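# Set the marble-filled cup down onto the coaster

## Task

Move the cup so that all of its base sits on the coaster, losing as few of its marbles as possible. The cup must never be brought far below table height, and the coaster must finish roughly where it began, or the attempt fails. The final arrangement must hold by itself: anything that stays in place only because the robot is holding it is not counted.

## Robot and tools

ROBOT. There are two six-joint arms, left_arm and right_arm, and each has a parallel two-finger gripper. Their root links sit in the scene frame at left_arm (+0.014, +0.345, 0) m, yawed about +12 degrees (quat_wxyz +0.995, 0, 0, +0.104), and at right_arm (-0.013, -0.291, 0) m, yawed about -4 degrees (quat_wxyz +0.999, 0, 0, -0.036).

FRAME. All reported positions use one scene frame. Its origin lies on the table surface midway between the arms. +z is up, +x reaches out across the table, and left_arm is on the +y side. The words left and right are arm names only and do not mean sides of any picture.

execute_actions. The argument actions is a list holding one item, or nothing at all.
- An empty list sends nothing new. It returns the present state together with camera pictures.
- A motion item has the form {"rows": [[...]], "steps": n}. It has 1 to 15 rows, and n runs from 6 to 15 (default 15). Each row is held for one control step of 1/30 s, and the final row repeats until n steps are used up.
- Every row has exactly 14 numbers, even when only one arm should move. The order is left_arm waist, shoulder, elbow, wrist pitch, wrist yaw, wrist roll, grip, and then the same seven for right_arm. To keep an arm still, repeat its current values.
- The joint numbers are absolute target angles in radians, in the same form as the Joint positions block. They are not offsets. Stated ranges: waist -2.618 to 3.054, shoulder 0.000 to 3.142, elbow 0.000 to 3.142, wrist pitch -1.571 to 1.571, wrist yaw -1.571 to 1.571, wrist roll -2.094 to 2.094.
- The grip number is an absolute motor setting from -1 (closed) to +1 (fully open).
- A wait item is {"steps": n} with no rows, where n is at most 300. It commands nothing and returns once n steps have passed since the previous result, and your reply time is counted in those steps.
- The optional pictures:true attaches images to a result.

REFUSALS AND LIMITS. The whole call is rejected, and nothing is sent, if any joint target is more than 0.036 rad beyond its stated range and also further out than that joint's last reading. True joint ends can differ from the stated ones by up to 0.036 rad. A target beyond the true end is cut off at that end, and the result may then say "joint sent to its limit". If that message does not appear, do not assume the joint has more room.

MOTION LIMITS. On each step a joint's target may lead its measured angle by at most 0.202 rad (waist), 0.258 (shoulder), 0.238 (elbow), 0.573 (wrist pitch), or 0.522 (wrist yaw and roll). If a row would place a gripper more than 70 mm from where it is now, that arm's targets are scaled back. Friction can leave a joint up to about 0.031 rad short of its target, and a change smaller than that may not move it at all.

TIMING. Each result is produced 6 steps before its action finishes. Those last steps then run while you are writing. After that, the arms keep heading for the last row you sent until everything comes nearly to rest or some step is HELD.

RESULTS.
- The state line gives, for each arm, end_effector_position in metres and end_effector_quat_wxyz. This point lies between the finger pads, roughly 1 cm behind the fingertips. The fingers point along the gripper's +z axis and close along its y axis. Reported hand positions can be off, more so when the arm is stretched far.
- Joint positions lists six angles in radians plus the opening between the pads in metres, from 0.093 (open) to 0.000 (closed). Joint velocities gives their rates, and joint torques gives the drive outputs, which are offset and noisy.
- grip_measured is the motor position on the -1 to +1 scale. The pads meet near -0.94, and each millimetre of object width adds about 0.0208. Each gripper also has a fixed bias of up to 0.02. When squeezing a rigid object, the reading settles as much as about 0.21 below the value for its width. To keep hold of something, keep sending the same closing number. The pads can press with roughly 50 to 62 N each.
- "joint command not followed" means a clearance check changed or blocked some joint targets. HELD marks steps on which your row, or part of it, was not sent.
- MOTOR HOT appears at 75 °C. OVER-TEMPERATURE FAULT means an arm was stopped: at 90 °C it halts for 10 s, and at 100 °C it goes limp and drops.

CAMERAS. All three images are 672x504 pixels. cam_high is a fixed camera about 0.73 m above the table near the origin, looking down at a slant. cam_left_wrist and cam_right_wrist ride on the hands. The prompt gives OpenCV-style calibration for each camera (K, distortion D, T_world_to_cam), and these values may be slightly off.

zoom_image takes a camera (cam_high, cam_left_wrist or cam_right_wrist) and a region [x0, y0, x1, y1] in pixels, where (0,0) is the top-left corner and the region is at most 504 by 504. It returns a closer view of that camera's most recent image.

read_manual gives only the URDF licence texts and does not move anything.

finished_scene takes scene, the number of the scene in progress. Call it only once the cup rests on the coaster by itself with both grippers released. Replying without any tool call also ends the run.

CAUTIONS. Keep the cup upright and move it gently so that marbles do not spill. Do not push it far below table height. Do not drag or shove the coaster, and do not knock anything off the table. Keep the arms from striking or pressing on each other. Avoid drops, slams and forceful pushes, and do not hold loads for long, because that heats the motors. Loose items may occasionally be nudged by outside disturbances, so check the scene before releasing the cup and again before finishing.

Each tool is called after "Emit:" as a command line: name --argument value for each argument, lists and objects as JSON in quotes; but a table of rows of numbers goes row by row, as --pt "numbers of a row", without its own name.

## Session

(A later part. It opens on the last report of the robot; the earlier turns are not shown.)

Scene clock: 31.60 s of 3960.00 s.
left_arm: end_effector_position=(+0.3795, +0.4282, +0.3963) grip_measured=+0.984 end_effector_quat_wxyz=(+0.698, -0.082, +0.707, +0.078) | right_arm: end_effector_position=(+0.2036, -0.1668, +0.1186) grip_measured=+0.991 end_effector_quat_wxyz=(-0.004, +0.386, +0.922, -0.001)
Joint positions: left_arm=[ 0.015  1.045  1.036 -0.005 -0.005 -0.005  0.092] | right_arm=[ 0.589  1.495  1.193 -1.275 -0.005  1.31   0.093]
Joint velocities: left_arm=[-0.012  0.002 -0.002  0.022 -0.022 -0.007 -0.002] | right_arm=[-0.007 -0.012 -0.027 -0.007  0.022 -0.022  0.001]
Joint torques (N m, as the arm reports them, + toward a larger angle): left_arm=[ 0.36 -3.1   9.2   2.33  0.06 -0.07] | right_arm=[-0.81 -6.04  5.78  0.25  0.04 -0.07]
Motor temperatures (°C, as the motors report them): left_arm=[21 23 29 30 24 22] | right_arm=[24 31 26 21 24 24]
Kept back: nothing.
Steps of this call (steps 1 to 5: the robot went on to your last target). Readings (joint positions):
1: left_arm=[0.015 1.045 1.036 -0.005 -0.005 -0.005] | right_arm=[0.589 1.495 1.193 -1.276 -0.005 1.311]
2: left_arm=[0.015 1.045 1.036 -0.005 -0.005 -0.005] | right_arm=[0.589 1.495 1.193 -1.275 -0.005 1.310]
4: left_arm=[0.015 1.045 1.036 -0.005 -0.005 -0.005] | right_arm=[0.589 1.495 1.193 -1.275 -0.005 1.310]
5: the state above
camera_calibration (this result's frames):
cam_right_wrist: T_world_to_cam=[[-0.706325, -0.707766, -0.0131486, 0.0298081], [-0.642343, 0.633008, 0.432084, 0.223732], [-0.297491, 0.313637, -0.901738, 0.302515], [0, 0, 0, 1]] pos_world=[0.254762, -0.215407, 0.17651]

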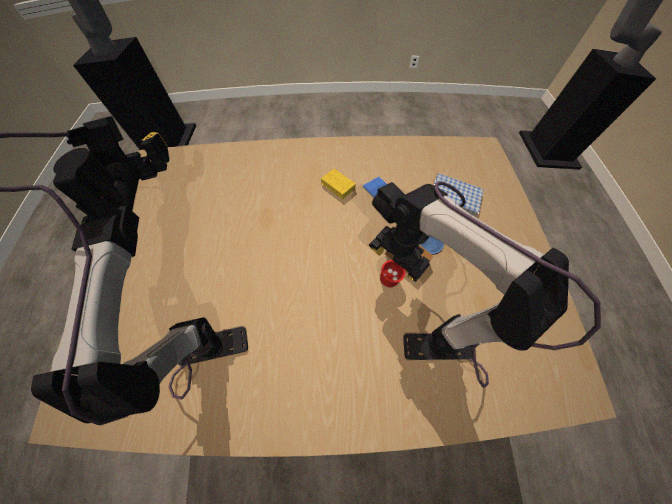

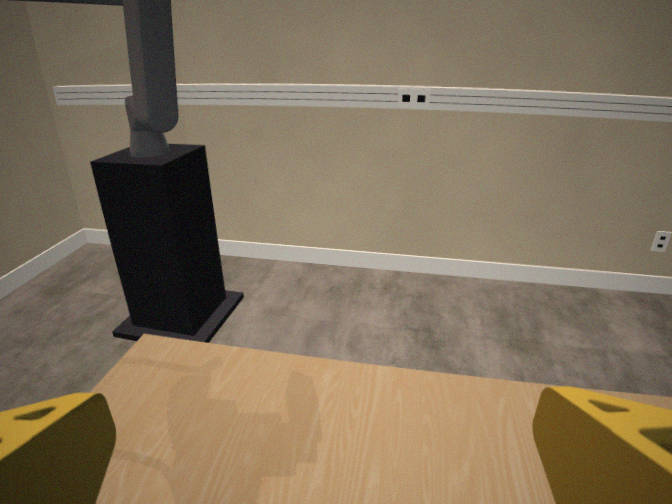

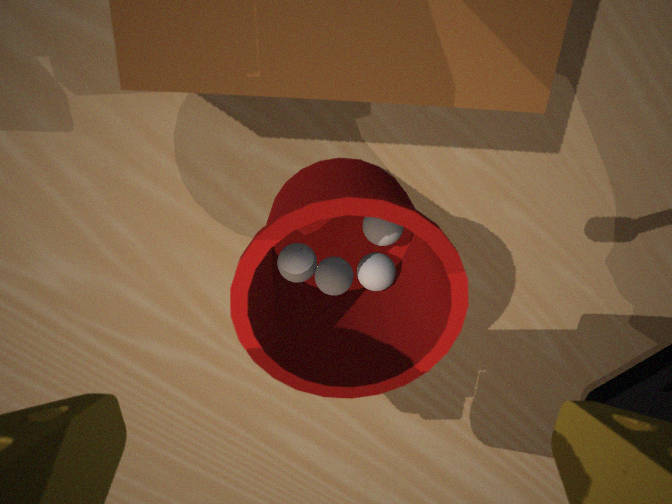

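Emit:
execute_actions --actions '[{"rows": [[0.015,1.045,1.036,-0.005,-0.005,-0.005,1,0.578,1.503,1.174,-1.2585,0,1.304,1],[0.015,1.045,1.036,-0.005,-0.005,-0.005,1,0.578,1.503,1.174,-1.2543,0,1.304,1],[0.015,1.045,1.036,-0.005,-0.005,-0.005,1,0.578,1.503,1.1726,-1.2476,0,1.304,1],[0.015,1.045,1.036,-0.005,-0.005,-0.005,1,0.578,1.503,1.1686,-1.2387,0,1.304,1],[0.015,1.045,1.036,-0.005,-0.005,-0.005,1,0.578,1.503,1.1622,-1.2277,0,1.304,1],[0.015,1.045,1.036,-0.005,-0.005,-0.005,1,0.578,1.503,1.1536,-1.2150,0,1.304,1],[0.015,1.045,1.036,-0.005,-0.005,-0.005,1,0.578,1.503,1.1431,-1.2008,0,1.304,1],[0.015,1.045,1.036,-0.005,-0.005,-0.005,1,0.578,1.503,1.1309,-1.1854,0,1.304,1],[0.015,1.045,1.036,-0.005,-0.005,-0.005,1,0.578,1.503,1.1174,-1.1690,0,1.304,1],[0.015,1.045,1.036,-0.005,-0.005,-0.005,1,0.578,1.503,1.1026,-1.1518,0,1.304,1],[0.015,1.045,1.036,-0.005,-0.005,-0.005,1,0.578,1.504,1.0868,-1.1341,0,1.304,1],[0.015,1.045,1.036,-0.005,-0.005,-0.005,1,0.578,1.505,1.0704,-1.1162,0,1.304,1],[0.015,1.045,1.036,-0.005,-0.005,-0.005,1,0.578,1.507,1.0534,-1.0982,0,1.304,1],[0.015,1.045,1.036,-0.005,-0.005,-0.005,1,0.578,1.509,1.0368,-1.0805,0,1.304,1],[0.015,1.045,1.036,-0.005,-0.005,-0.005,1,0.578,1.512,1.0228,-1.0633,0,1.304,1]], "steps": 15}]' --pictures false

Emit:
execute_actions --actions '[{"rows": [[0.015,1.045,1.036,-0.005,-0.005,-0.005,1,0.578,1.5150,1.0091,-1.0469,0,1.304,1],[0.015,1.045,1.036,-0.005,-0.005,-0.005,1,0.578,1.5185,0.9957,-1.0315,0,1.304,1],[0.015,1.045,1.036,-0.005,-0.005,-0.005,1,0.578,1.5225,0.9830,-1.0173,0,1.304,1],[0.015,1.045,1.036,-0.005,-0.005,-0.005,1,0.578,1.5267,0.9718,-1.0046,0,1.304,1],[0.015,1.045,1.036,-0.005,-0.005,-0.005,1,0.578,1.5304,0.9616,-0.9936,0,1.304,1],[0.015,1.045,1.036,-0.005,-0.005,-0.005,1,0.578,1.5336,0.9525,-0.9847,0,1.304,1],[0.015,1.045,1.036,-0.005,-0.005,-0.005,1,0.578,1.5362,0.9446,-0.9780,0,1.304,1],[0.015,1.045,1.036,-0.005,-0.005,-0.005,1,0.578,1.5381,0.9382,-0.9738,0,1.304,1],[0.015,1.045,1.036,-0.005,-0.005,-0.005,1,0.578,1.5394,0.9334,-0.9723,0,1.304,1],[0.015,1.045,1.036,-0.005,-0.005,-0.005,1,0.578,1.5398,0.9304,-0.9723,0,1.304,1],[0.015,1.045,1.036,-0.005,-0.005,-0.005,1,0.578,1.5398,0.9293,-0.9723,0,1.304,1]], "steps": 15}]' --pictures false

Emit:
execute_actions --actions '[{"steps": 14}]' --pictures true

Scene clock: 43.03 s of 3960.00 s.
left_arm: end_effector_position=(+0.3795, +0.4282, +0.3963) grip_measured=+0.984 end_effector_quat_wxyz=(+0.698, -0.082, +0.707, +0.078) | right_arm: end_effector_position=(+0.2079, -0.1644, +0.1119) grip_measured=+0.991 end_effector_quat_wxyz=(+0.003, +0.386, +0.923, +0.008)
Joint positions: left_arm=[ 0.015  1.045  1.036 -0.005 -0.005 -0.005  0.092] | right_arm=[ 0.589  1.495  1.166 -1.225 -0.005  1.31   0.093]
Joint velocities: left_arm=[-0.007 -0.017  0.007 -0.095 -0.022  0.007 -0.   ] | right_arm=[-0.002 -0.007 -0.388  0.286  0.037  0.051  0.   ]
Joint torques (N m, as the arm reports them, + toward a larger angle): left_arm=[ 0.36 -3.1   9.21  2.33  0.07 -0.07] | right_arm=[-0.86 -5.93  4.87  0.24  0.07 -0.09]
Motor temperatures (°C, as the motors report them): left_arm=[21 23 30 31 24 22] | right_arm=[24 30 26 21 24 24]
Steps of this call (steps 1 to 15: the robot went on to your last target; steps 16 to 90: nothing new was sent; then 8.13 s passed at rest; steps 91 to 99: the first 9 steps of this action). Readings (joint positions):
91: left_arm=[0.015 1.045 1.036 -0.005 -0.005 -0.005] | right_arm=[0.589 1.495 1.193 -1.274 -0.005 1.310]
92: left_arm=[0.015 1.045 1.036 -0.005 -0.005 -0.005] | right_arm=[0.589 1.495 1.193 -1.273 -0.005 1.310]
94: left_arm=[0.015 1.045 1.036 -0.005 -0.005 -0.005] | right_arm=[0.589 1.495 1.193 -1.269 -0.005 1.310]
98: left_arm=[0.015 1.045 1.036 -0.005 -0.005 -0.005] | right_arm=[0.589 1.495 1.177 -1.237 -0.005 1.310]
99: the state above

Scene clock: 43.53 s of 3960.00 s.
left_arm: end_effector_position=(+0.3795, +0.4282, +0.3963) grip_measured=+0.984 end_effector_quat_wxyz=(+0.698, -0.082, +0.707, +0.078) | right_arm: end_effector_position=(+0.1995, -0.1692, +0.0573) grip_measured=+0.991 end_effector_quat_wxyz=(-0.003, +0.386, +0.923, +0.000)
Joint positions: left_arm=[ 0.015  1.045  1.036 -0.005 -0.005 -0.005  0.092] | right_arm=[ 0.589  1.519  0.967 -1.022 -0.005  1.31   0.093]
Joint velocities: left_arm=[ 0.002  0.007  0.012  0.037 -0.066 -0.022 -0.001] | right_arm=[-0.002  0.076 -0.198  0.183 -0.022 -0.11  -0.001]
Joint torques (N m, as the arm reports them, + toward a larger angle): left_arm=[ 0.37 -3.11  9.21  2.33  0.06 -0.07] | right_arm=[-0.84 -5.26  5.22  0.28  0.04 -0.08]
Motor temperatures (°C, as the motors report them): left_arm=[21 23 30 31 24 22] | right_arm=[24 30 26 21 24 24]
Steps of this call (steps 1 to 6: the last 6 steps of your previous action; steps 7 to 15: the first 9 steps of this action). Readings (joint positions):
7: left_arm=[0.015 1.045 1.036 -0.005 -0.005 -0.005] | right_arm=[0.589 1.495 1.056 -1.127 -0.005 1.310]
8: left_arm=[0.015 1.045 1.036 -0.005 -0.005 -0.005] | right_arm=[0.589 1.495 1.042 -1.112 -0.005 1.310]
10: left_arm=[0.015 1.045 1.036 -0.005 -0.005 -0.005] | right_arm=[0.589 1.498 1.016 -1.083 -0.005 1.310]
14: left_arm=[0.015 1.045 1.036 -0.005 -0.005 -0.005] | right_arm=[0.589 1.515 0.974 -1.031 -0.005 1.310]
15: the state above

Scene clock: 44.00 s of 3960.00 s.
left_arm: end_effector_position=(+0.3795, +0.4282, +0.3963) grip_measured=+0.984 end_effector_quat_wxyz=(+0.698, -0.082, +0.707, +0.078) | right_arm: end_effector_position=(+0.2025, -0.1675, +0.0529) grip_measured=+0.991 end_effector_quat_wxyz=(+0.001, +0.386, +0.923, +0.006)
Joint positions: left_arm=[ 0.015  1.045  1.036 -0.005 -0.005 -0.005  0.092] | right_arm=[ 0.589  1.523  0.952 -0.988 -0.005  1.31   0.093]
Joint velocities: left_arm=[ 0.007 -0.007 -0.002 -0.022  0.037  0.037  0.001] | right_arm=[ 0.012 -0.002 -0.012 -0.007  0.007  0.022  0.   ]
Joint torques (N m, as the arm reports them, + toward a larger angle): left_arm=[ 0.37 -3.1   9.21  2.33  0.06 -0.08] | right_arm=[-0.93 -5.23  4.98  0.29  0.05 -0.07]
Motor temperatures (°C, as the motors report them): left_arm=[21 23 30 31 24 22] | right_arm=[24 30 26 21 24 24]
Kept back: nothing.
Steps of this call (steps 1 to 6: the last 6 steps of your previous action; steps 7 to 14: the robot went on to your last target). Readings (joint positions):
1: left_arm=[0.015 1.045 1.036 -0.005 -0.005 -0.005] | right_arm=[0.589 1.521 0.961 -1.016 -0.005 1.310]
2: left_arm=[0.015 1.045 1.036 -0.005 -0.005 -0.005] | right_arm=[0.589 1.523 0.956 -1.011 -0.005 1.310]
4: left_arm=[0.015 1.045 1.036 -0.005 -0.005 -0.005] | right_arm=[0.589 1.523 0.952 -1.004 -0.005 1.310]
8: left_arm=[0.015 1.045 1.036 -0.005 -0.005 -0.005] | right_arm=[0.589 1.523 0.952 -0.993 -0.005 1.310]
14: the state above
camera_calibration (this result's frames):
cam_right_wrist: T_world_to_cam=[[-0.705435, -0.708105, -0.0307988, 0.0283689], [-0.649665, 0.628621, 0.427517, 0.252814], [-0.283366, 0.321594, -0.903483, 0.24164], [0, 0, 0, 1]] pos_world=[0.25273, -0.216546, 0.111109]

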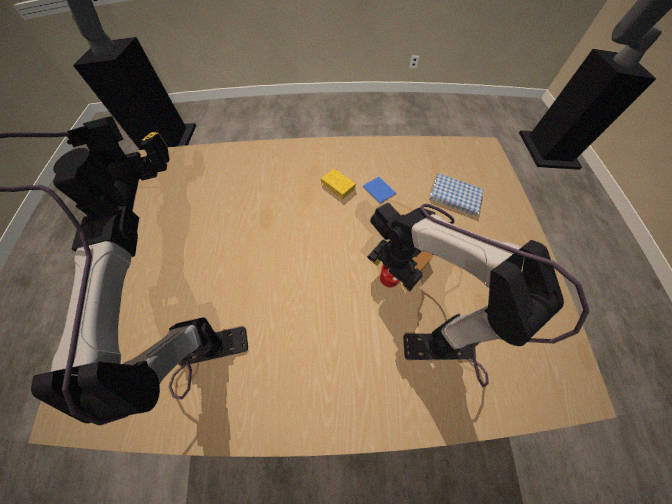

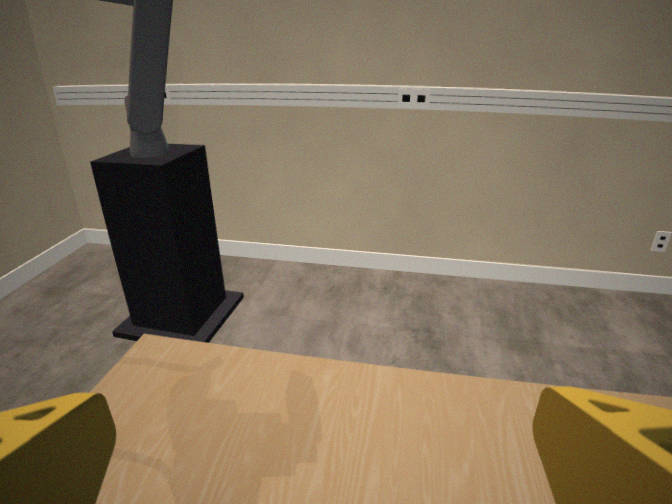

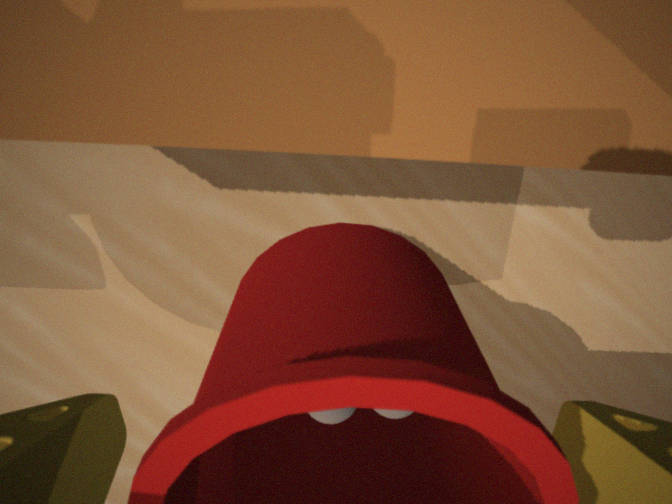

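Emit:
zoom_image --camera "cam_right_wrist" --region '[60, 340, 312, 504]'

Emit:
zoom_image --camera "cam_right_wrist" --region '[400, 340, 652, 504]'

Region (60, 340, 312, 504) of cam_right_wrist's 672x504 image, scaled by 2.000, with more detail than that image has; it fills the top 328 rows of this view, and the rest is white.

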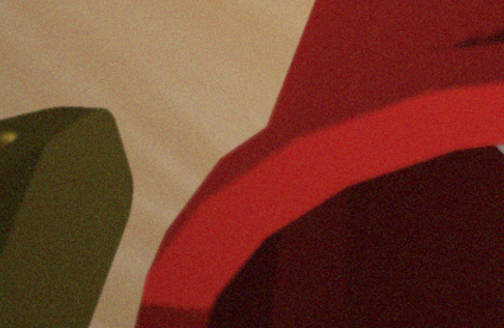

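Region (400, 340, 652, 504) of cam_right_wrist's 672x504 image, scaled by 2.000, with more detail than that image has; it fills the top 328 rows of this view, and the rest is white.

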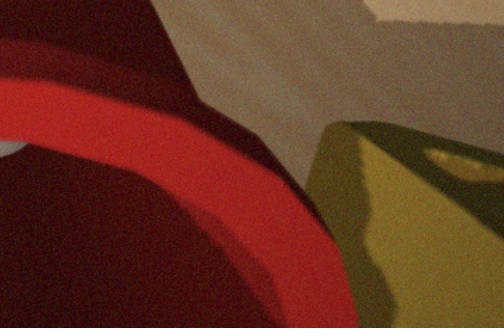

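Emit:
execute_actions --actions '[{"rows": [[0.015,1.045,1.036,-0.005,-0.005,-0.005,1,0.578,1.5398,0.9293,-0.985,0,1.304,1],[0.015,1.045,1.036,-0.005,-0.005,-0.005,1,0.578,1.5398,0.9293,-0.997,0,1.304,1],[0.015,1.045,1.036,-0.005,-0.005,-0.005,1,0.578,1.5398,0.9293,-1.006,0,1.304,0.97],[0.015,1.045,1.036,-0.005,-0.005,-0.005,1,0.578,1.5398,0.9293,-1.012,0,1.304,0.93],[0.015,1.045,1.036,-0.005,-0.005,-0.005,1,0.578,1.5398,0.9293,-1.014,0,1.304,0.88],[0.015,1.045,1.036,-0.005,-0.005,-0.005,1,0.578,1.5398,0.9293,-1.014,0,1.304,0.83],[0.015,1.045,1.036,-0.005,-0.005,-0.005,1,0.578,1.5398,0.9293,-1.014,0,1.304,0.78],[0.015,1.045,1.036,-0.005,-0.005,-0.005,1,0.578,1.5398,0.9293,-1.014,0,1.304,0.74],[0.015,1.045,1.036,-0.005,-0.005,-0.005,1,0.578,1.5398,0.9293,-1.014,0,1.304,0.70],[0.015,1.045,1.036,-0.005,-0.005,-0.005,1,0.578,1.5398,0.9293,-1.014,0,1.304,0.67],[0.015,1.045,1.036,-0.005,-0.005,-0.005,1,0.578,1.5398,0.9293,-1.014,0,1.304,0.64],[0.015,1.045,1.036,-0.005,-0.005,-0.005,1,0.578,1.5398,0.9293,-1.014,0,1.304,0.61],[0.015,1.045,1.036,-0.005,-0.005,-0.005,1,0.578,1.5398,0.9293,-1.014,0,1.304,0.585],[0.015,1.045,1.036,-0.005,-0.005,-0.005,1,0.578,1.5398,0.9293,-1.014,0,1.304,0.56],[0.015,1.045,1.036,-0.005,-0.005,-0.005,1,0.578,1.5398,0.9293,-1.014,0,1.304,0.54]], "steps": 15}]' --pictures false

Emit:
execute_actions --actions '[{"rows": [[0.015,1.045,1.036,-0.005,-0.005,-0.005,1,0.578,1.5398,0.9293,-1.014,0,1.304,0.52],[0.015,1.045,1.036,-0.005,-0.005,-0.005,1,0.578,1.5398,0.9293,-1.014,0,1.304,0.50],[0.015,1.045,1.036,-0.005,-0.005,-0.005,1,0.578,1.5398,0.9293,-1.014,0,1.304,0.48],[0.015,1.045,1.036,-0.005,-0.005,-0.005,1,0.578,1.5398,0.9293,-1.014,0,1.304,0.46],[0.015,1.045,1.036,-0.005,-0.005,-0.005,1,0.578,1.5398,0.9293,-1.014,0,1.304,0.44],[0.015,1.045,1.036,-0.005,-0.005,-0.005,1,0.578,1.5398,0.9293,-1.014,0,1.304,0.42],[0.015,1.045,1.036,-0.005,-0.005,-0.005,1,0.578,1.5398,0.9293,-1.014,0,1.304,0.40],[0.015,1.045,1.036,-0.005,-0.005,-0.005,1,0.578,1.5398,0.9293,-1.014,0,1.304,0.38],[0.015,1.045,1.036,-0.005,-0.005,-0.005,1,0.578,1.5398,0.9293,-1.014,0,1.304,0.36]], "steps": 12}]' --pictures false

Emit:
execute_actions --actions '[{"steps": 8}]' --pictures true

Scene clock: 49.10 s of 3960.00 s.
left_arm: end_effector_position=(+0.3795, +0.4282, +0.3963) grip_measured=+0.984 end_effector_quat_wxyz=(+0.698, -0.082, +0.707, +0.078) | right_arm: end_effector_position=(+0.2007, -0.1685, +0.0528) grip_measured=+0.720 end_effector_quat_wxyz=(-0.001, +0.386, +0.923, +0.003)
Joint positions: left_arm=[ 0.015  1.045  1.036 -0.005 -0.005 -0.005  0.092] | right_arm=[ 0.589  1.523  0.952 -0.996 -0.005  1.309  0.08 ]
Joint velocities: left_arm=[ 0.002 -0.002 -0.012 -0.066  0.081  0.051  0.001] | right_arm=[ 0.007  0.012 -0.007 -0.051  0.022  0.037 -0.037]
Joint torques (N m, as the arm reports them, + toward a larger angle): left_arm=[ 0.36 -3.1   9.2   2.33  0.06 -0.07] | right_arm=[-0.84 -5.23  4.9   0.03  0.04 -0.06]
Motor temperatures (°C, as the motors report them): left_arm=[21 23 30 32 24 22] | right_arm=[24 29 26 21 24 24]
Steps of this call (steps 1 to 30: the robot went on to your last target; steps 31 to 90: nothing new was sent; then 1.80 s passed at rest; steps 91 to 99: the first 9 steps of this action). Readings (joint positions):
91: left_arm=[0.015 1.045 1.036 -0.005 -0.005 -0.005] | right_arm=[0.589 1.523 0.952 -0.986 -0.005 1.310]
92: left_arm=[0.015 1.045 1.036 -0.005 -0.005 -0.005] | right_arm=[0.589 1.523 0.952 -0.986 -0.005 1.310]
94: left_arm=[0.015 1.045 1.036 -0.005 -0.005 -0.005] | right_arm=[0.589 1.523 0.952 -0.988 -0.005 1.310]
98: left_arm=[0.015 1.045 1.036 -0.005 -0.005 -0.005] | right_arm=[0.589 1.523 0.952 -0.995 -0.005 1.309]
99: the state above

Scene clock: 49.50 s of 3960.00 s.
left_arm: end_effector_position=(+0.3795, +0.4282, +0.3963) grip_measured=+0.984 end_effector_quat_wxyz=(+0.698, -0.082, +0.707, +0.078) | right_arm: end_effector_position=(+0.2000, -0.1689, +0.0528) grip_measured=+0.434 end_effector_quat_wxyz=(-0.002, +0.386, +0.923, +0.002)
Joint positions: left_arm=[ 0.015  1.045  1.036 -0.005 -0.005 -0.005  0.092] | right_arm=[ 0.589  1.523  0.952 -1.    -0.005  1.309  0.066]
Joint velocities: left_arm=[ 0.007 -0.007  0.002  0.051 -0.007 -0.022  0.   ] | right_arm=[-0.002  0.007 -0.012 -0.037  0.022 -0.022 -0.015]
Joint torques (N m, as the arm reports them, + toward a larger angle): left_arm=[ 0.35 -3.09  9.2   2.32  0.06 -0.07] | right_arm=[-0.96 -5.16  4.98  0.02  0.04 -0.05]
Motor temperatures (°C, as the motors report them): left_arm=[21 23 31 32 24 22] | right_arm=[24 29 26 21 24 24]
Steps of this call (steps 1 to 6: the last 6 steps of your previous action; steps 7 to 12: the first 6 steps of this action). Readings (joint positions):
7: left_arm=[0.015 1.045 1.036 -0.005 -0.005 -0.005] | right_arm=[0.589 1.523 0.952 -0.999 -0.005 1.309]
8: left_arm=[0.015 1.045 1.036 -0.005 -0.005 -0.005] | right_arm=[0.589 1.523 0.952 -0.999 -0.005 1.309]
10: left_arm=[0.015 1.045 1.036 -0.005 -0.005 -0.005] | right_arm=[0.589 1.523 0.952 -1.000 -0.005 1.309]
12: the state above

Scene clock: 49.77 s of 3960.00 s.
left_arm: end_effector_position=(+0.3795, +0.4282, +0.3963) grip_measured=+0.984 end_effector_quat_wxyz=(+0.698, -0.082, +0.707, +0.078) | right_arm: end_effector_position=(+0.2000, -0.1689, +0.0528) grip_measured=+0.372 end_effector_quat_wxyz=(-0.002, +0.386, +0.923, +0.002)
Joint positions: left_arm=[ 0.015  1.045  1.036 -0.005 -0.005 -0.005  0.092] | right_arm=[ 0.589  1.523  0.952 -1.    -0.005  1.309  0.063]
Joint velocities: left_arm=[-0.007  0.012 -0.002 -0.066  0.007  0.037 -0.   ] | right_arm=[ 0.007 -0.002  0.017  0.007 -0.022 -0.051  0.   ]
Joint torques (N m, as the arm reports them, + toward a larger angle): left_arm=[ 0.36 -3.09  9.21  2.33  0.06 -0.07] | right_arm=[-0.89 -5.16  4.95  0.03  0.05 -0.06]
Motor temperatures (°C, as the motors report them): left_arm=[21 23 31 32 24 22] | right_arm=[24 29 26 21 24 24]
Kept back: nothing.
Steps of this call (steps 1 to 6: the last 6 steps of your previous action; steps 7 to 8: the robot went on to your last target). Readings (joint positions):
1: left_arm=[0.015 1.045 1.036 -0.005 -0.005 -0.005] | right_arm=[0.589 1.523 0.952 -1.000 -0.005 1.309]
2: left_arm=[0.015 1.045 1.036 -0.005 -0.005 -0.005] | right_arm=[0.589 1.523 0.952 -1.000 -0.005 1.309]
4: left_arm=[0.015 1.045 1.036 -0.005 -0.005 -0.005] | right_arm=[0.589 1.523 0.952 -1.000 -0.005 1.309]
8: the state above
camera_calibration (this result's frames):
cam_right_wrist: T_world_to_cam=[[-0.705423, -0.708521, -0.0194059, 0.0249319], [-0.645498, 0.630885, 0.430484, 0.251487], [-0.292764, 0.3162, -0.902389, 0.242285], [0, 0, 0, 1]] pos_world=[0.250855, -0.217605, 0.110858]

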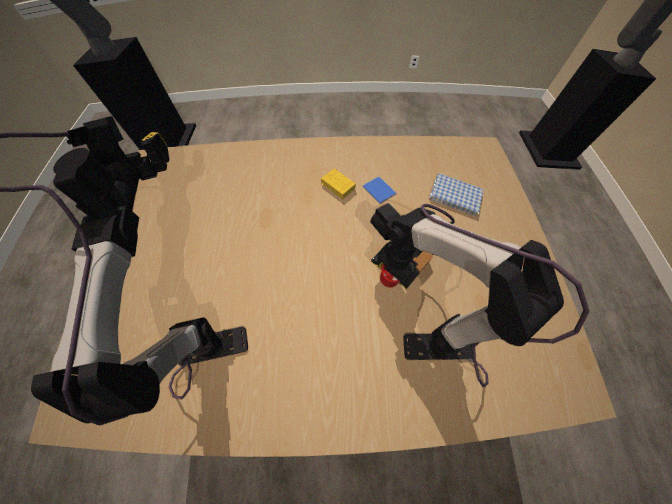

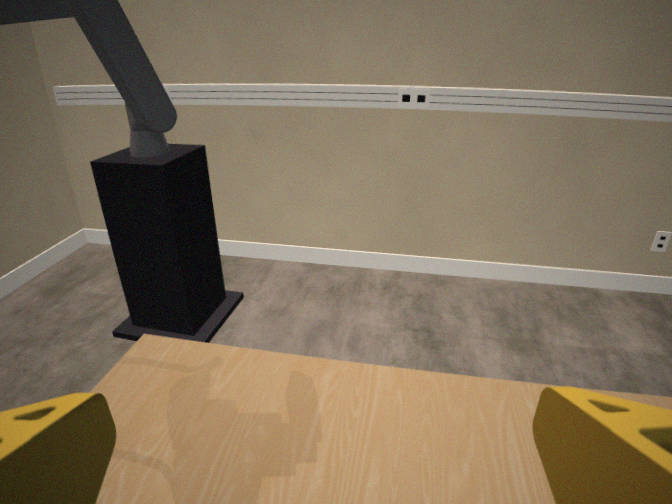

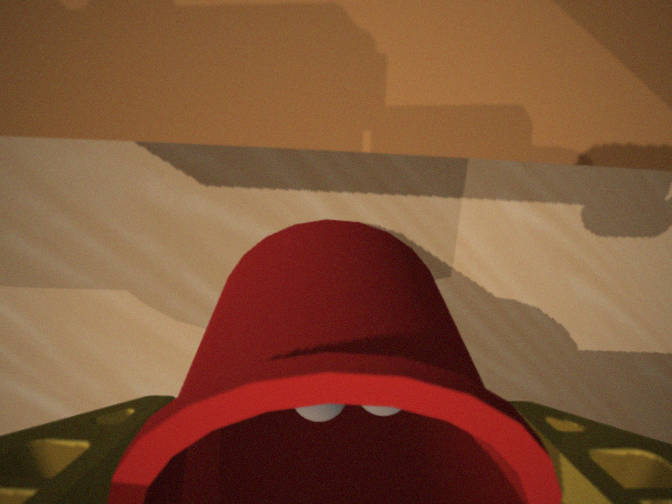

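Emit:
execute_actions --actions '[{"rows":[[0.015,1.045,1.036,-0.005,-0.005,-0.005,1,0.578,1.511,0.972,-1.0176,0,1.304,0.35],[0.015,1.045,1.036,-0.005,-0.005,-0.005,1,0.578,1.5105,0.972,-1.0252,0,1.304,0.35],[0.015,1.045,1.036,-0.005,-0.005,-0.005,1,0.578,1.5093,0.9742,-1.0369,0,1.304,0.35],[0.015,1.045,1.036,-0.005,-0.005,-0.005,1,0.578,1.5072,0.9804,-1.0524,0,1.304,0.35],[0.015,1.045,1.036,-0.005,-0.005,-0.005,1,0.578,1.5046,0.9902,-1.0708,0,1.304,0.35],[0.015,1.045,1.036,-0.005,-0.005,-0.005,1,0.578,1.5014,1.0029,-1.0918,0,1.304,0.35],[0.015,1.045,1.036,-0.005,-0.005,-0.005,1,0.578,1.4978,1.0182,-1.1145,0,1.304,0.35],[0.015,1.045,1.036,-0.005,-0.005,-0.005,1,0.578,1.4939,1.0355,-1.1384,0,1.304,0.35],[0.015,1.045,1.036,-0.005,-0.005,-0.005,1,0.578,1.4897,1.0543,-1.163,0,1.304,0.35],[0.015,1.045,1.036,-0.005,-0.005,-0.005,1,0.578,1.4855,1.0742,-1.1876,0,1.304,0.35],[0.015,1.045,1.036,-0.005,-0.005,-0.005,1,0.578,1.4813,1.0945,-1.2115,0,1.304,0.35],[0.015,1.045,1.036,-0.005,-0.005,-0.005,1,0.578,1.4771,1.1148,-1.2342,0,1.304,0.35],[0.015,1.045,1.036,-0.005,-0.005,-0.005,1,0.578,1.4732,1.1347,-1.2552,0,1.304,0.35],[0.015,1.045,1.036,-0.005,-0.005,-0.005,1,0.578,1.4696,1.1535,-1.2736,0,1.304,0.35],[0.015,1.045,1.036,-0.005,-0.005,-0.005,1,0.578,1.4664,1.1708,-1.2891,0,1.304,0.35]],"steps":15}]' --pictures false

Emit:
execute_actions --actions '[{"rows":[[0.015,1.045,1.036,-0.005,-0.005,-0.005,1,0.578,1.4638,1.1861,-1.3008,0,1.304,0.35],[0.015,1.045,1.036,-0.005,-0.005,-0.005,1,0.578,1.4617,1.1988,-1.3084,0,1.304,0.35],[0.015,1.045,1.036,-0.005,-0.005,-0.005,1,0.578,1.4605,1.2086,-1.311,0,1.304,0.35],[0.015,1.045,1.036,-0.005,-0.005,-0.005,1,0.578,1.460,1.2148,-1.311,0,1.304,0.35],[0.015,1.045,1.036,-0.005,-0.005,-0.005,1,0.578,1.460,1.217,-1.311,0,1.304,0.35]],"steps":11}]' --pictures true

Scene clock: 54.90 s of 3960.00 s.
left_arm: end_effector_position=(+0.3795, +0.4282, +0.3963) grip_measured=+0.984 end_effector_quat_wxyz=(+0.698, -0.082, +0.707, +0.078) | right_arm: end_effector_position=(+0.1955, -0.1714, +0.0638) grip_measured=+0.362 end_effector_quat_wxyz=(-0.013, +0.386, +0.923, -0.012)
Joint positions: left_arm=[ 0.015  1.045  1.036 -0.005 -0.005 -0.005  0.092] | right_arm=[ 0.589  1.523  0.997 -1.079 -0.005  1.309  0.063]
Joint velocities: left_arm=[ 0.002  0.007 -0.007 -0.007 -0.066 -0.037 -0.001] | right_arm=[ 0.002 -0.017  0.466 -0.505  0.081 -0.007 -0.001]
Joint torques (N m, as the arm reports them, + toward a larger angle): left_arm=[ 0.36 -3.1   9.21  2.33  0.06 -0.07] | right_arm=[-0.88 -9.13  9.81  0.    0.05 -0.07]
Motor temperatures (°C, as the motors report them): left_arm=[21 23 31 32 24 22] | right_arm=[24 29 26 21 24 24]
Steps of this call (steps 1 to 15: the robot went on to your last target; steps 16 to 90: nothing new was sent; then 1.83 s passed at rest; steps 91 to 99: the first 9 steps of this action). Readings (joint positions):
91: left_arm=[0.015 1.045 1.036 -0.005 -0.005 -0.005] | right_arm=[0.589 1.523 0.952 -1.000 -0.005 1.309]
92: left_arm=[0.015 1.045 1.036 -0.005 -0.005 -0.005] | right_arm=[0.589 1.523 0.952 -1.001 -0.005 1.309]
94: left_arm=[0.015 1.045 1.036 -0.005 -0.005 -0.005] | right_arm=[0.589 1.523 0.952 -1.008 -0.005 1.309]
98: left_arm=[0.015 1.045 1.036 -0.005 -0.005 -0.005] | right_arm=[0.589 1.523 0.981 -1.061 -0.005 1.309]
99: the state above

Scene clock: 55.27 s of 3960.00 s.
left_arm: end_effector_position=(+0.3795, +0.4282, +0.3963) grip_measured=+0.984 end_effector_quat_wxyz=(+0.698, -0.082, +0.707, +0.078) | right_arm: end_effector_position=(+0.2058, -0.1656, +0.1219) grip_measured=+0.362 end_effector_quat_wxyz=(+0.005, +0.386, +0.923, +0.011)
Joint positions: left_arm=[ 0.015  1.045  1.036 -0.005 -0.005 -0.005  0.092] | right_arm=[ 0.589  1.475  1.187 -1.258 -0.005  1.309  0.063]
Joint velocities: left_arm=[-0.012 -0.012 -0.017 -0.037  0.007 -0.022 -0.   ] | right_arm=[-0.012 -0.061  0.193 -0.286  0.066 -0.007  0.   ]
Joint torques (N m, as the arm reports them, + toward a larger angle): left_arm=[ 0.36 -3.1   9.2   2.32  0.07 -0.07] | right_arm=[-0.92 -7.52  9.26  0.05  0.05 -0.06]
Motor temperatures (°C, as the motors report them): left_arm=[21 23 31 32 24 22] | right_arm=[24 29 27 21 24 24]
Steps of this call (steps 1 to 6: the last 6 steps of your previous action; steps 7 to 11: the first 5 steps of this action). Readings (joint positions):
7: left_arm=[0.015 1.045 1.036 -0.005 -0.005 -0.005] | right_arm=[0.589 1.489 1.135 -1.211 -0.005 1.309]
8: left_arm=[0.015 1.045 1.036 -0.005 -0.005 -0.005] | right_arm=[0.589 1.484 1.153 -1.226 -0.005 1.309]
10: left_arm=[0.015 1.045 1.036 -0.005 -0.005 -0.005] | right_arm=[0.589 1.477 1.179 -1.250 -0.005 1.309]
11: the state above
camera_calibration (this result's frames):
cam_right_wrist: T_world_to_cam=[[-0.704761, -0.708145, -0.0429235, 0.0354804], [-0.654566, 0.625721, 0.424283, 0.225184], [-0.273596, 0.327115, -0.904512, 0.303373], [0, 0, 0, 1]] pos_world=[0.255404, -0.215015, 0.180385]

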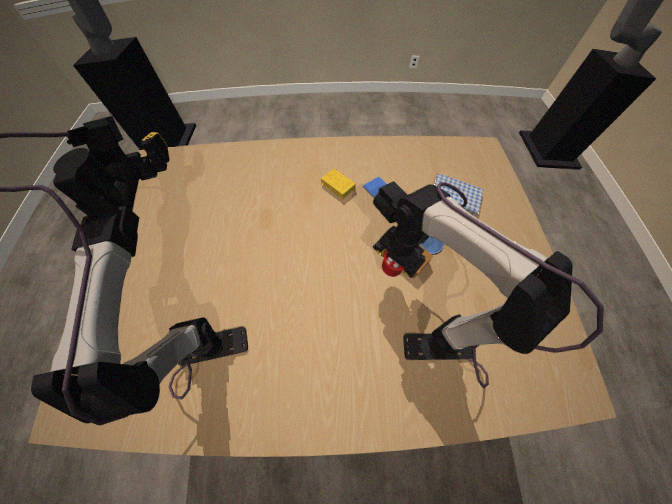

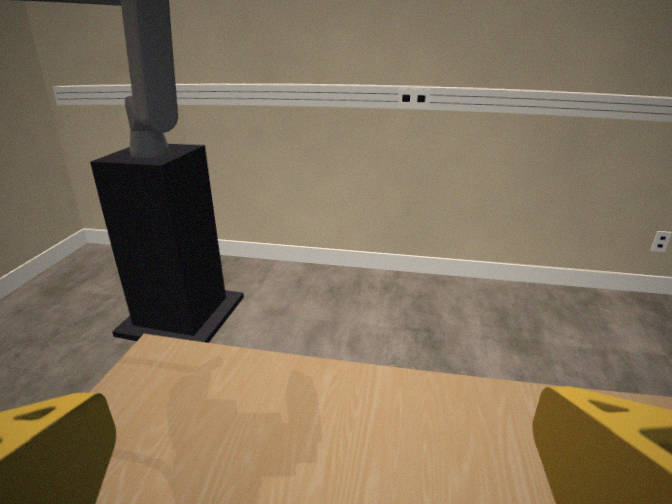

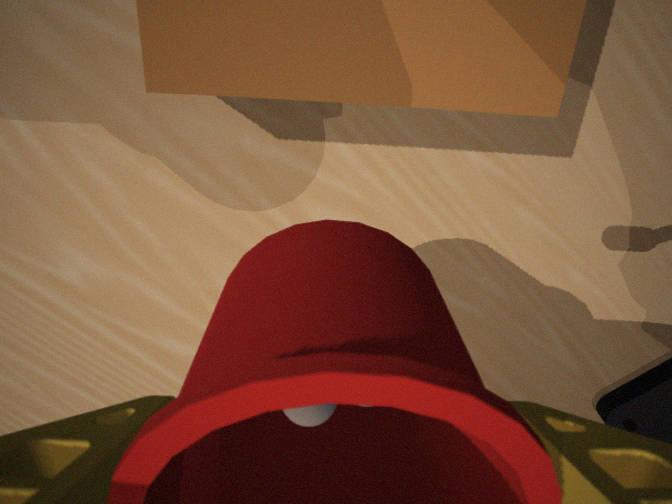

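Emit:
execute_actions --actions '[{"rows":[[0.015,1.045,1.036,-0.005,-0.005,-0.005,1,0.576,1.4883,1.2184,-1.3111,0,1.301,0.35],[0.015,1.045,1.036,-0.005,-0.005,-0.005,1,0.5701,1.492,1.2225,-1.3115,0,1.2951,0.35],[0.015,1.045,1.036,-0.005,-0.005,-0.005,1,0.5606,1.498,1.2291,-1.3121,0,1.2856,0.35],[0.015,1.045,1.036,-0.005,-0.005,-0.005,1,0.5478,1.5061,1.238,-1.3129,0,1.2727,0.35],[0.015,1.045,1.036,-0.005,-0.005,-0.005,1,0.5319,1.5161,1.2491,-1.314,0,1.2569,0.35],[0.015,1.045,1.036,-0.005,-0.005,-0.005,1,0.5133,1.5279,1.262,-1.3152,0,1.2382,0.35],[0.015,1.045,1.036,-0.005,-0.005,-0.005,1,0.4922,1.5412,1.2767,-1.3165,0,1.2171,0.35],[0.015,1.045,1.036,-0.005,-0.005,-0.005,1,0.4689,1.5559,1.293,-1.318,0,1.1937,0.35],[0.015,1.045,1.036,-0.005,-0.005,-0.005,1,0.4436,1.5719,1.3105,-1.3196,0,1.1684,0.35],[0.015,1.045,1.036,-0.005,-0.005,-0.005,1,0.4167,1.5889,1.3293,-1.3214,0,1.1415,0.35],[0.015,1.045,1.036,-0.005,-0.005,-0.005,1,0.3885,1.6068,1.349,-1.3232,0,1.1131,0.35],[0.015,1.045,1.036,-0.005,-0.005,-0.005,1,0.3591,1.6253,1.3694,-1.3251,0,1.0837,0.35],[0.015,1.045,1.036,-0.005,-0.005,-0.005,1,0.3288,1.6444,1.3905,-1.327,0,1.0534,0.35],[0.015,1.045,1.036,-0.005,-0.005,-0.005,1,0.2981,1.6639,1.4119,-1.329,0,1.0226,0.35],[0.015,1.045,1.036,-0.005,-0.005,-0.005,1,0.267,1.6835,1.4335,-1.331,0,0.9915,0.35]],"steps":15}]' --pictures false

Emit:
execute_actions --actions '[{"rows":[[0.015,1.045,1.036,-0.005,-0.005,-0.005,1,0.2359,1.7031,1.4551,-1.333,0,0.9604,0.35],[0.015,1.045,1.036,-0.005,-0.005,-0.005,1,0.2052,1.7226,1.4765,-1.335,0,0.9296,0.35],[0.015,1.045,1.036,-0.005,-0.005,-0.005,1,0.1749,1.7417,1.4976,-1.3369,0,0.8993,0.35],[0.015,1.045,1.036,-0.005,-0.005,-0.005,1,0.1455,1.7602,1.518,-1.3388,0,0.8699,0.35],[0.015,1.045,1.036,-0.005,-0.005,-0.005,1,0.1173,1.7781,1.5377,-1.3406,0,0.8415,0.35],[0.015,1.045,1.036,-0.005,-0.005,-0.005,1,0.0904,1.7951,1.5565,-1.3424,0,0.8146,0.35],[0.015,1.045,1.036,-0.005,-0.005,-0.005,1,0.0651,1.8111,1.574,-1.344,0,0.7893,0.35],[0.015,1.045,1.036,-0.005,-0.005,-0.005,1,0.0418,1.8258,1.5903,-1.3455,0,0.7659,0.35],[0.015,1.045,1.036,-0.005,-0.005,-0.005,1,0.0207,1.8391,1.605,-1.3468,0,0.7448,0.35],[0.015,1.045,1.036,-0.005,-0.005,-0.005,1,0.0021,1.8509,1.6179,-1.348,0,0.7261,0.35],[0.015,1.045,1.036,-0.005,-0.005,-0.005,1,-0.0138,1.8609,1.629,-1.3491,0,0.7103,0.35],[0.015,1.045,1.036,-0.005,-0.005,-0.005,1,-0.0266,1.869,1.6379,-1.3499,0,0.6974,0.35],[0.015,1.045,1.036,-0.005,-0.005,-0.005,1,-0.0361,1.875,1.6445,-1.3505,0,0.6879,0.35],[0.015,1.045,1.036,-0.005,-0.005,-0.005,1,-0.042,1.8787,1.6486,-1.3509,0,0.682,0.35],[0.015,1.045,1.036,-0.005,-0.005,-0.005,1,-0.044,1.88,1.65,-1.351,0,0.68,0.35]],"steps":15}]' --pictures false

Emit:
execute_actions --actions '[{"rows":[[0.015,1.045,1.036,-0.005,-0.005,-0.005,1,-0.044,1.88,1.65,-1.351,0,0.68,0.35]],"steps":10}]' --pictures true

Scene clock: 57.07 s of 3960.00 s.
left_arm: end_effector_position=(+0.3795, +0.4282, +0.3963) grip_measured=+0.984 end_effector_quat_wxyz=(+0.698, -0.082, +0.707, +0.078) | right_arm: end_effector_position=(+0.2225, -0.1834, +0.1279) grip_measured=+0.362 end_effector_quat_wxyz=(-0.004, +0.397, +0.918, +0.000)
Joint positions: left_arm=[ 0.015  1.045  1.036 -0.005 -0.005 -0.005  0.092] | right_arm=[ 0.497  1.527  1.259 -1.308 -0.005  1.243  0.063]
Joint velocities: left_arm=[-0.002  0.002 -0.017 -0.022  0.037  0.037 -0.   ] | right_arm=[-0.642  0.447  0.481 -0.037 -0.007 -0.535  0.001]
Joint torques (N m, as the arm reports them, + toward a larger angle): left_arm=[ 0.37 -3.1   9.19  2.33  0.06 -0.07] | right_arm=[-1.32 -5.62  9.34  0.07  0.11 -0.05]
Motor temperatures (°C, as the motors report them): left_arm=[21 23 31 32 24 22] | right_arm=[24 29 27 21 24 24]
Steps of this call (steps 1 to 6: the last 6 steps of your previous action; steps 7 to 30: the robot went on to your last target; steps 31 to 45: nothing new was sent; steps 46 to 54: the first 9 steps of this action). Readings (joint positions):
46: left_arm=[0.015 1.045 1.036 -0.005 -0.005 -0.005] | right_arm=[0.589 1.474 1.195 -1.296 -0.005 1.309]
47: left_arm=[0.015 1.045 1.036 -0.005 -0.005 -0.005] | right_arm=[0.588 1.474 1.195 -1.296 -0.005 1.308]
49: left_arm=[0.015 1.045 1.036 -0.005 -0.005 -0.005] | right_arm=[0.578 1.476 1.198 -1.299 -0.005 1.300]
53: left_arm=[0.015 1.045 1.036 -0.005 -0.005 -0.005] | right_arm=[0.519 1.513 1.244 -1.307 -0.005 1.259]
54: the state above

Scene clock: 57.57 s of 3960.00 s.
left_arm: end_effector_position=(+0.3795, +0.4282, +0.3963) grip_measured=+0.984 end_effector_quat_wxyz=(+0.698, -0.082, +0.707, +0.078) | right_arm: end_effector_position=(+0.3204, -0.2921, +0.1266) grip_measured=+0.362 end_effector_quat_wxyz=(+0.001, +0.418, +0.909, +0.003)
Joint positions: left_arm=[ 0.015  1.045  1.036 -0.005 -0.005 -0.005  0.092] | right_arm=[ 0.067  1.801  1.555 -1.32  -0.004  0.858  0.063]
Joint velocities: left_arm=[-0.002 -0.002 -0.022 -0.095  0.007 -0.037  0.   ] | right_arm=[-0.696  0.418  0.481  0.037 -0.037 -0.755  0.   ]
Joint torques (N m, as the arm reports them, + toward a larger angle): left_arm=[ 0.36 -3.1   9.21  2.33  0.06 -0.07] | right_arm=[-0.45 -9.21  9.27 -0.05 -0.04  0.  ]
Motor temperatures (°C, as the motors report them): left_arm=[21 23 31 32 24 22] | right_arm=[24 29 27 21 24 24]
Steps of this call (steps 1 to 6: the last 6 steps of your previous action; steps 7 to 15: the first 9 steps of this action). Readings (joint positions):
7: left_arm=[0.015 1.045 1.036 -0.005 -0.005 -0.005] | right_arm=[0.300 1.655 1.397 -1.314 -0.005 1.081]
8: left_arm=[0.015 1.045 1.036 -0.005 -0.005 -0.005] | right_arm=[0.269 1.674 1.418 -1.314 -0.005 1.053]
10: left_arm=[0.015 1.045 1.036 -0.005 -0.005 -0.005] | right_arm=[0.207 1.714 1.461 -1.316 -0.005 0.996]
14: left_arm=[0.015 1.045 1.036 -0.005 -0.005 -0.005] | right_arm=[0.092 1.786 1.539 -1.319 -0.004 0.884]
15: the state above

Scene clock: 57.90 s of 3960.00 s.
left_arm: end_effector_position=(+0.3795, +0.4282, +0.3963) grip_measured=+0.984 end_effector_quat_wxyz=(+0.698, -0.082, +0.707, +0.078) | right_arm: end_effector_position=(+0.3335, -0.3302, +0.1231) grip_measured=+0.362 end_effector_quat_wxyz=(-0.000, +0.399, +0.917, +0.001)
Joint positions: left_arm=[ 0.015  1.045  1.036 -0.005 -0.005 -0.005  0.092] | right_arm=[-0.041  1.866  1.623 -1.328 -0.001  0.708  0.063]
Joint velocities: left_arm=[-0.002  0.007  0.002 -0.007  0.007  0.066 -0.001] | right_arm=[ 0.007  0.007  0.027 -0.051  0.007 -0.125 -0.001]
Joint torques (N m, as the arm reports them, + toward a larger angle): left_arm=[ 0.35 -3.11  9.21  2.33  0.06 -0.07] | right_arm=[-0.33 -9.63  9.86  0.16  0.   -0.02]
Motor temperatures (°C, as the motors report them): left_arm=[21 23 31 32 24 22] | right_arm=[24 29 27 21 24 24]
Steps of this call (steps 1 to 6: the last 6 steps of your previous action; steps 7 to 10: the first 4 steps of this action). Readings (joint positions):
7: left_arm=[0.015 1.045 1.036 -0.005 -0.005 -0.005] | right_arm=[-0.038 1.864 1.621 -1.323 -0.001 0.730]
8: left_arm=[0.015 1.045 1.036 -0.005 -0.005 -0.005] | right_arm=[-0.040 1.866 1.622 -1.325 -0.001 0.721]
10: the state above
camera_calibration (this result's frames):
cam_right_wrist: T_world_to_cam=[[-0.725352, -0.688119, -0.0188648, 0.0195192], [-0.628342, 0.65065, 0.426428, 0.41051], [-0.281159, 0.321164, -0.904325, 0.393742], [0, 0, 0, 1]] pos_world=[0.382803, -0.380123, 0.181386]

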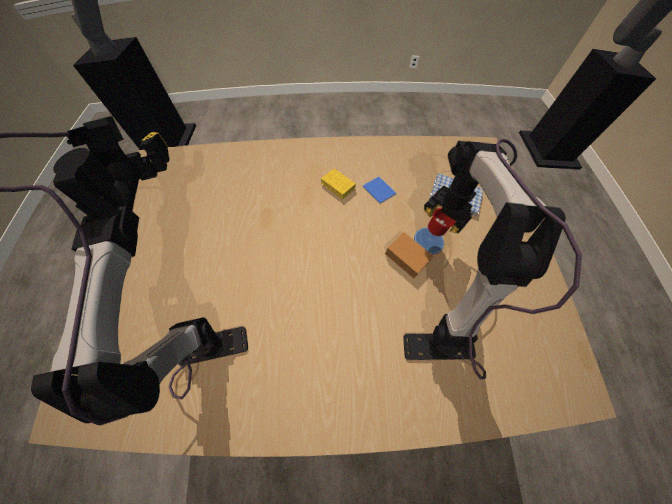

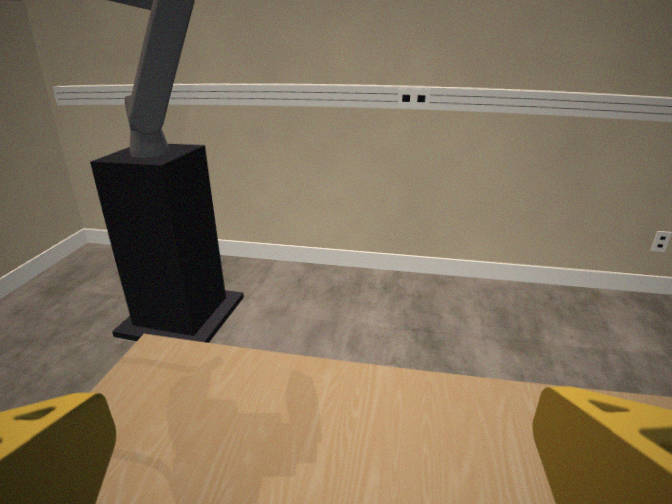

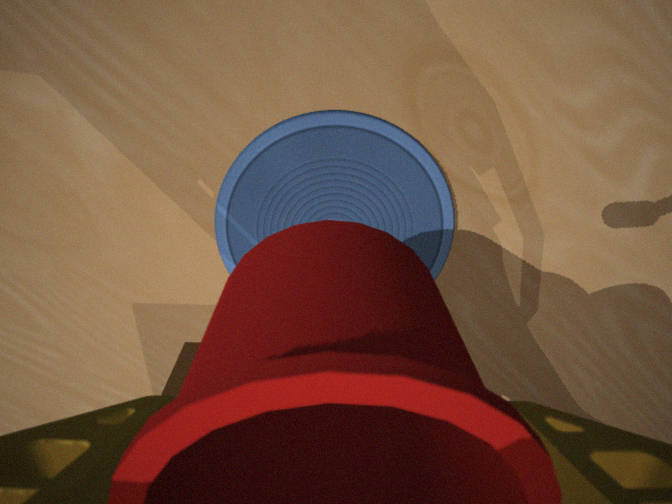

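Emit:
execute_actions --actions '[{"rows":[[0.015,1.045,1.036,-0.005,-0.005,-0.005,1,-0.044,1.88,1.603,-1.3129,0,0.68,0.35],[0.015,1.045,1.036,-0.005,-0.005,-0.005,1,-0.044,1.8802,1.603,-1.307,0,0.68,0.35],[0.015,1.045,1.036,-0.005,-0.005,-0.005,1,-0.044,1.8809,1.6012,-1.2977,0,0.68,0.35],[0.015,1.045,1.036,-0.005,-0.005,-0.005,1,-0.044,1.882,1.596,-1.2855,0,0.68,0.35],[0.015,1.045,1.036,-0.005,-0.005,-0.005,1,-0.044,1.8833,1.5878,-1.2709,0,0.68,0.35],[0.015,1.045,1.036,-0.005,-0.005,-0.005,1,-0.044,1.885,1.5771,-1.2543,0,0.68,0.35],[0.015,1.045,1.036,-0.005,-0.005,-0.005,1,-0.044,1.8869,1.5643,-1.2364,0,0.68,0.35],[0.015,1.045,1.036,-0.005,-0.005,-0.005,1,-0.044,1.8889,1.5498,-1.2174,0,0.68,0.35],[0.015,1.045,1.036,-0.005,-0.005,-0.005,1,-0.044,1.8911,1.5341,-1.198,0,0.68,0.35],[0.015,1.045,1.036,-0.005,-0.005,-0.005,1,-0.044,1.8933,1.5175,-1.1786,0,0.68,0.35],[0.015,1.045,1.036,-0.005,-0.005,-0.005,1,-0.044,1.8954,1.5005,-1.1596,0,0.68,0.35],[0.015,1.045,1.036,-0.005,-0.005,-0.005,1,-0.044,1.8976,1.4835,-1.1417,0,0.68,0.35],[0.015,1.045,1.036,-0.005,-0.005,-0.005,1,-0.044,1.8996,1.4669,-1.1251,0,0.68,0.35],[0.015,1.045,1.036,-0.005,-0.005,-0.005,1,-0.044,1.9015,1.4512,-1.1105,0,0.68,0.35],[0.015,1.045,1.036,-0.005,-0.005,-0.005,1,-0.044,1.9032,1.4367,-1.0983,0,0.68,0.35]],"steps":15}]' --pictures false

Emit:
execute_actions --actions '[{"rows":[[0.015,1.045,1.036,-0.005,-0.005,-0.005,1,-0.044,1.9045,1.4239,-1.089,0,0.68,0.35],[0.015,1.045,1.036,-0.005,-0.005,-0.005,1,-0.044,1.9056,1.4132,-1.0831,0,0.68,0.35],[0.015,1.045,1.036,-0.005,-0.005,-0.005,1,-0.044,1.9063,1.405,-1.081,0,0.68,0.35],[0.015,1.045,1.036,-0.005,-0.005,-0.005,1,-0.044,1.9065,1.3998,-1.081,0,0.68,0.35],[0.015,1.045,1.036,-0.005,-0.005,-0.005,1,-0.044,1.9065,1.398,-1.081,0,0.68,0.35]],"steps":14}]' --pictures true

Scene clock: 61.33 s of 3960.00 s.
left_arm: end_effector_position=(+0.3795, +0.4282, +0.3963) grip_measured=+0.984 end_effector_quat_wxyz=(+0.698, -0.082, +0.707, +0.078) | right_arm: end_effector_position=(+0.3386, -0.3307, +0.1131) grip_measured=+0.362 end_effector_quat_wxyz=(+0.010, +0.388, +0.922, +0.004)
Joint positions: left_arm=[ 0.015  1.045  1.036 -0.005 -0.005 -0.005  0.092] | right_arm=[-0.041  1.866  1.584 -1.266 -0.001  0.686  0.063]
Joint velocities: left_arm=[ 0.007 -0.007 -0.012 -0.007  0.037 -0.037 -0.001] | right_arm=[-0.017 -0.017 -0.403  0.374 -0.037  0.066 -0.001]
Joint torques (N m, as the arm reports them, + toward a larger angle): left_arm=[ 0.36 -3.1   9.2   2.33  0.06 -0.07] | right_arm=[-0.28 -8.49  5.03  0.27  0.   -0.06]
Motor temperatures (°C, as the motors report them): left_arm=[21 23 31 33 24 22] | right_arm=[24 30 28 21 24 24]
Steps of this call (steps 1 to 6: the last 6 steps of your previous action; steps 7 to 30: the robot went on to your last target; steps 31 to 90: nothing new was sent; then 0.13 s passed at rest; steps 91 to 99: the first 9 steps of this action). Readings (joint positions):
91: left_arm=[0.015 1.045 1.036 -0.005 -0.005 -0.005] | right_arm=[-0.041 1.866 1.624 -1.335 -0.001 0.686]
92: left_arm=[0.015 1.045 1.036 -0.005 -0.005 -0.005] | right_arm=[-0.041 1.866 1.624 -1.333 -0.001 0.686]
94: left_arm=[0.015 1.045 1.036 -0.005 -0.005 -0.005] | right_arm=[-0.041 1.866 1.624 -1.325 -0.001 0.686]
98: left_arm=[0.015 1.045 1.036 -0.005 -0.005 -0.005] | right_arm=[-0.041 1.866 1.597 -1.281 -0.001 0.686]
99: the state above

Scene clock: 61.80 s of 3960.00 s.
left_arm: end_effector_position=(+0.3795, +0.4282, +0.3963) grip_measured=+0.984 end_effector_quat_wxyz=(+0.698, -0.082, +0.707, +0.078) | right_arm: end_effector_position=(+0.3288, -0.3296, +0.0613) grip_measured=+0.362 end_effector_quat_wxyz=(-0.011, +0.388, +0.922, -0.003)
Joint positions: left_arm=[ 0.015  1.045  1.036 -0.005 -0.005 -0.005  0.092] | right_arm=[-0.041  1.897  1.417 -1.113 -0.001  0.686  0.063]
Joint velocities: left_arm=[ 0.007  0.007 -0.012  0.022  0.037  0.051 -0.   ] | right_arm=[-0.017  0.007 -0.002  0.125  0.037 -0.022  0.   ]
Joint torques (N m, as the arm reports them, + toward a larger angle): left_arm=[ 0.37 -3.1   9.21  2.33  0.06 -0.07] | right_arm=[-0.21 -9.78  5.39  0.29  0.01 -0.07]
Motor temperatures (°C, as the motors report them): left_arm=[21 23 31 33 24 22] | right_arm=[24 30 28 21 24 24]
Steps of this call (steps 1 to 6: the last 6 steps of your previous action; steps 7 to 14: the first 8 steps of this action). Readings (joint positions):
7: left_arm=[0.015 1.045 1.036 -0.005 -0.005 -0.005] | right_arm=[-0.041 1.884 1.470 -1.158 -0.001 0.686]
8: left_arm=[0.015 1.045 1.036 -0.005 -0.005 -0.005] | right_arm=[-0.041 1.888 1.455 -1.146 -0.001 0.686]
10: left_arm=[0.015 1.045 1.036 -0.005 -0.005 -0.005] | right_arm=[-0.041 1.894 1.432 -1.128 -0.001 0.686]
14: the state above
camera_calibration (this result's frames):
cam_right_wrist: T_world_to_cam=[[-0.709676, -0.70451, -0.00501853, 0.00391143], [-0.633533, 0.635029, 0.442011, 0.429154], [-0.308215, 0.316864, -0.896995, 0.343454], [0, 0, 0, 1]] pos_world=[0.380516, -0.378598, 0.118405]

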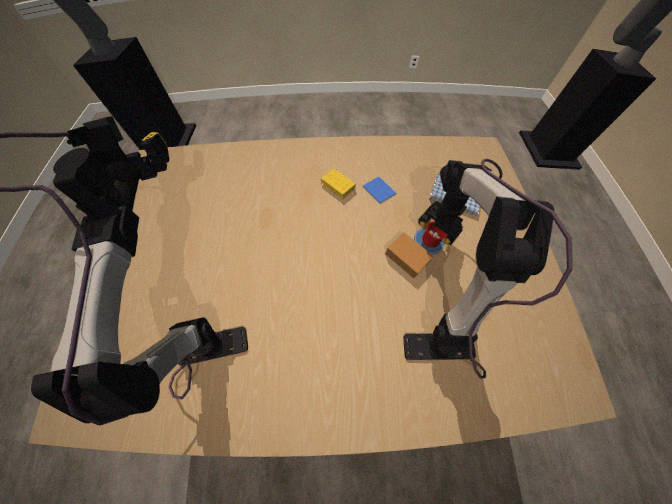

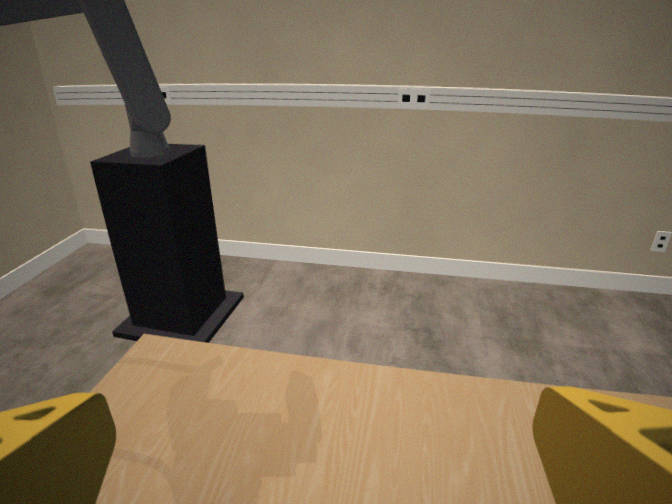

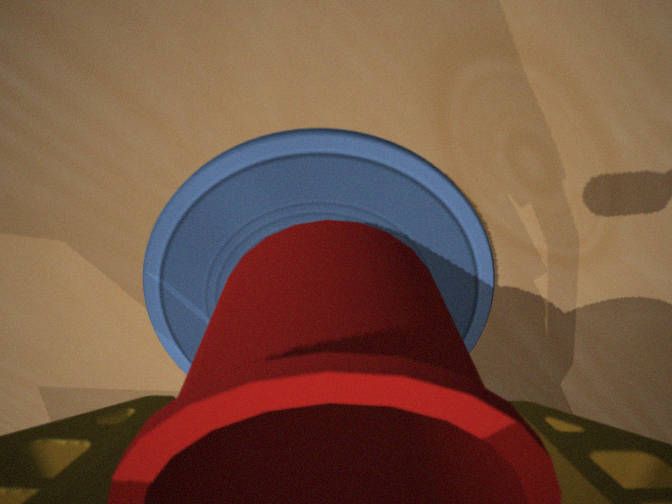

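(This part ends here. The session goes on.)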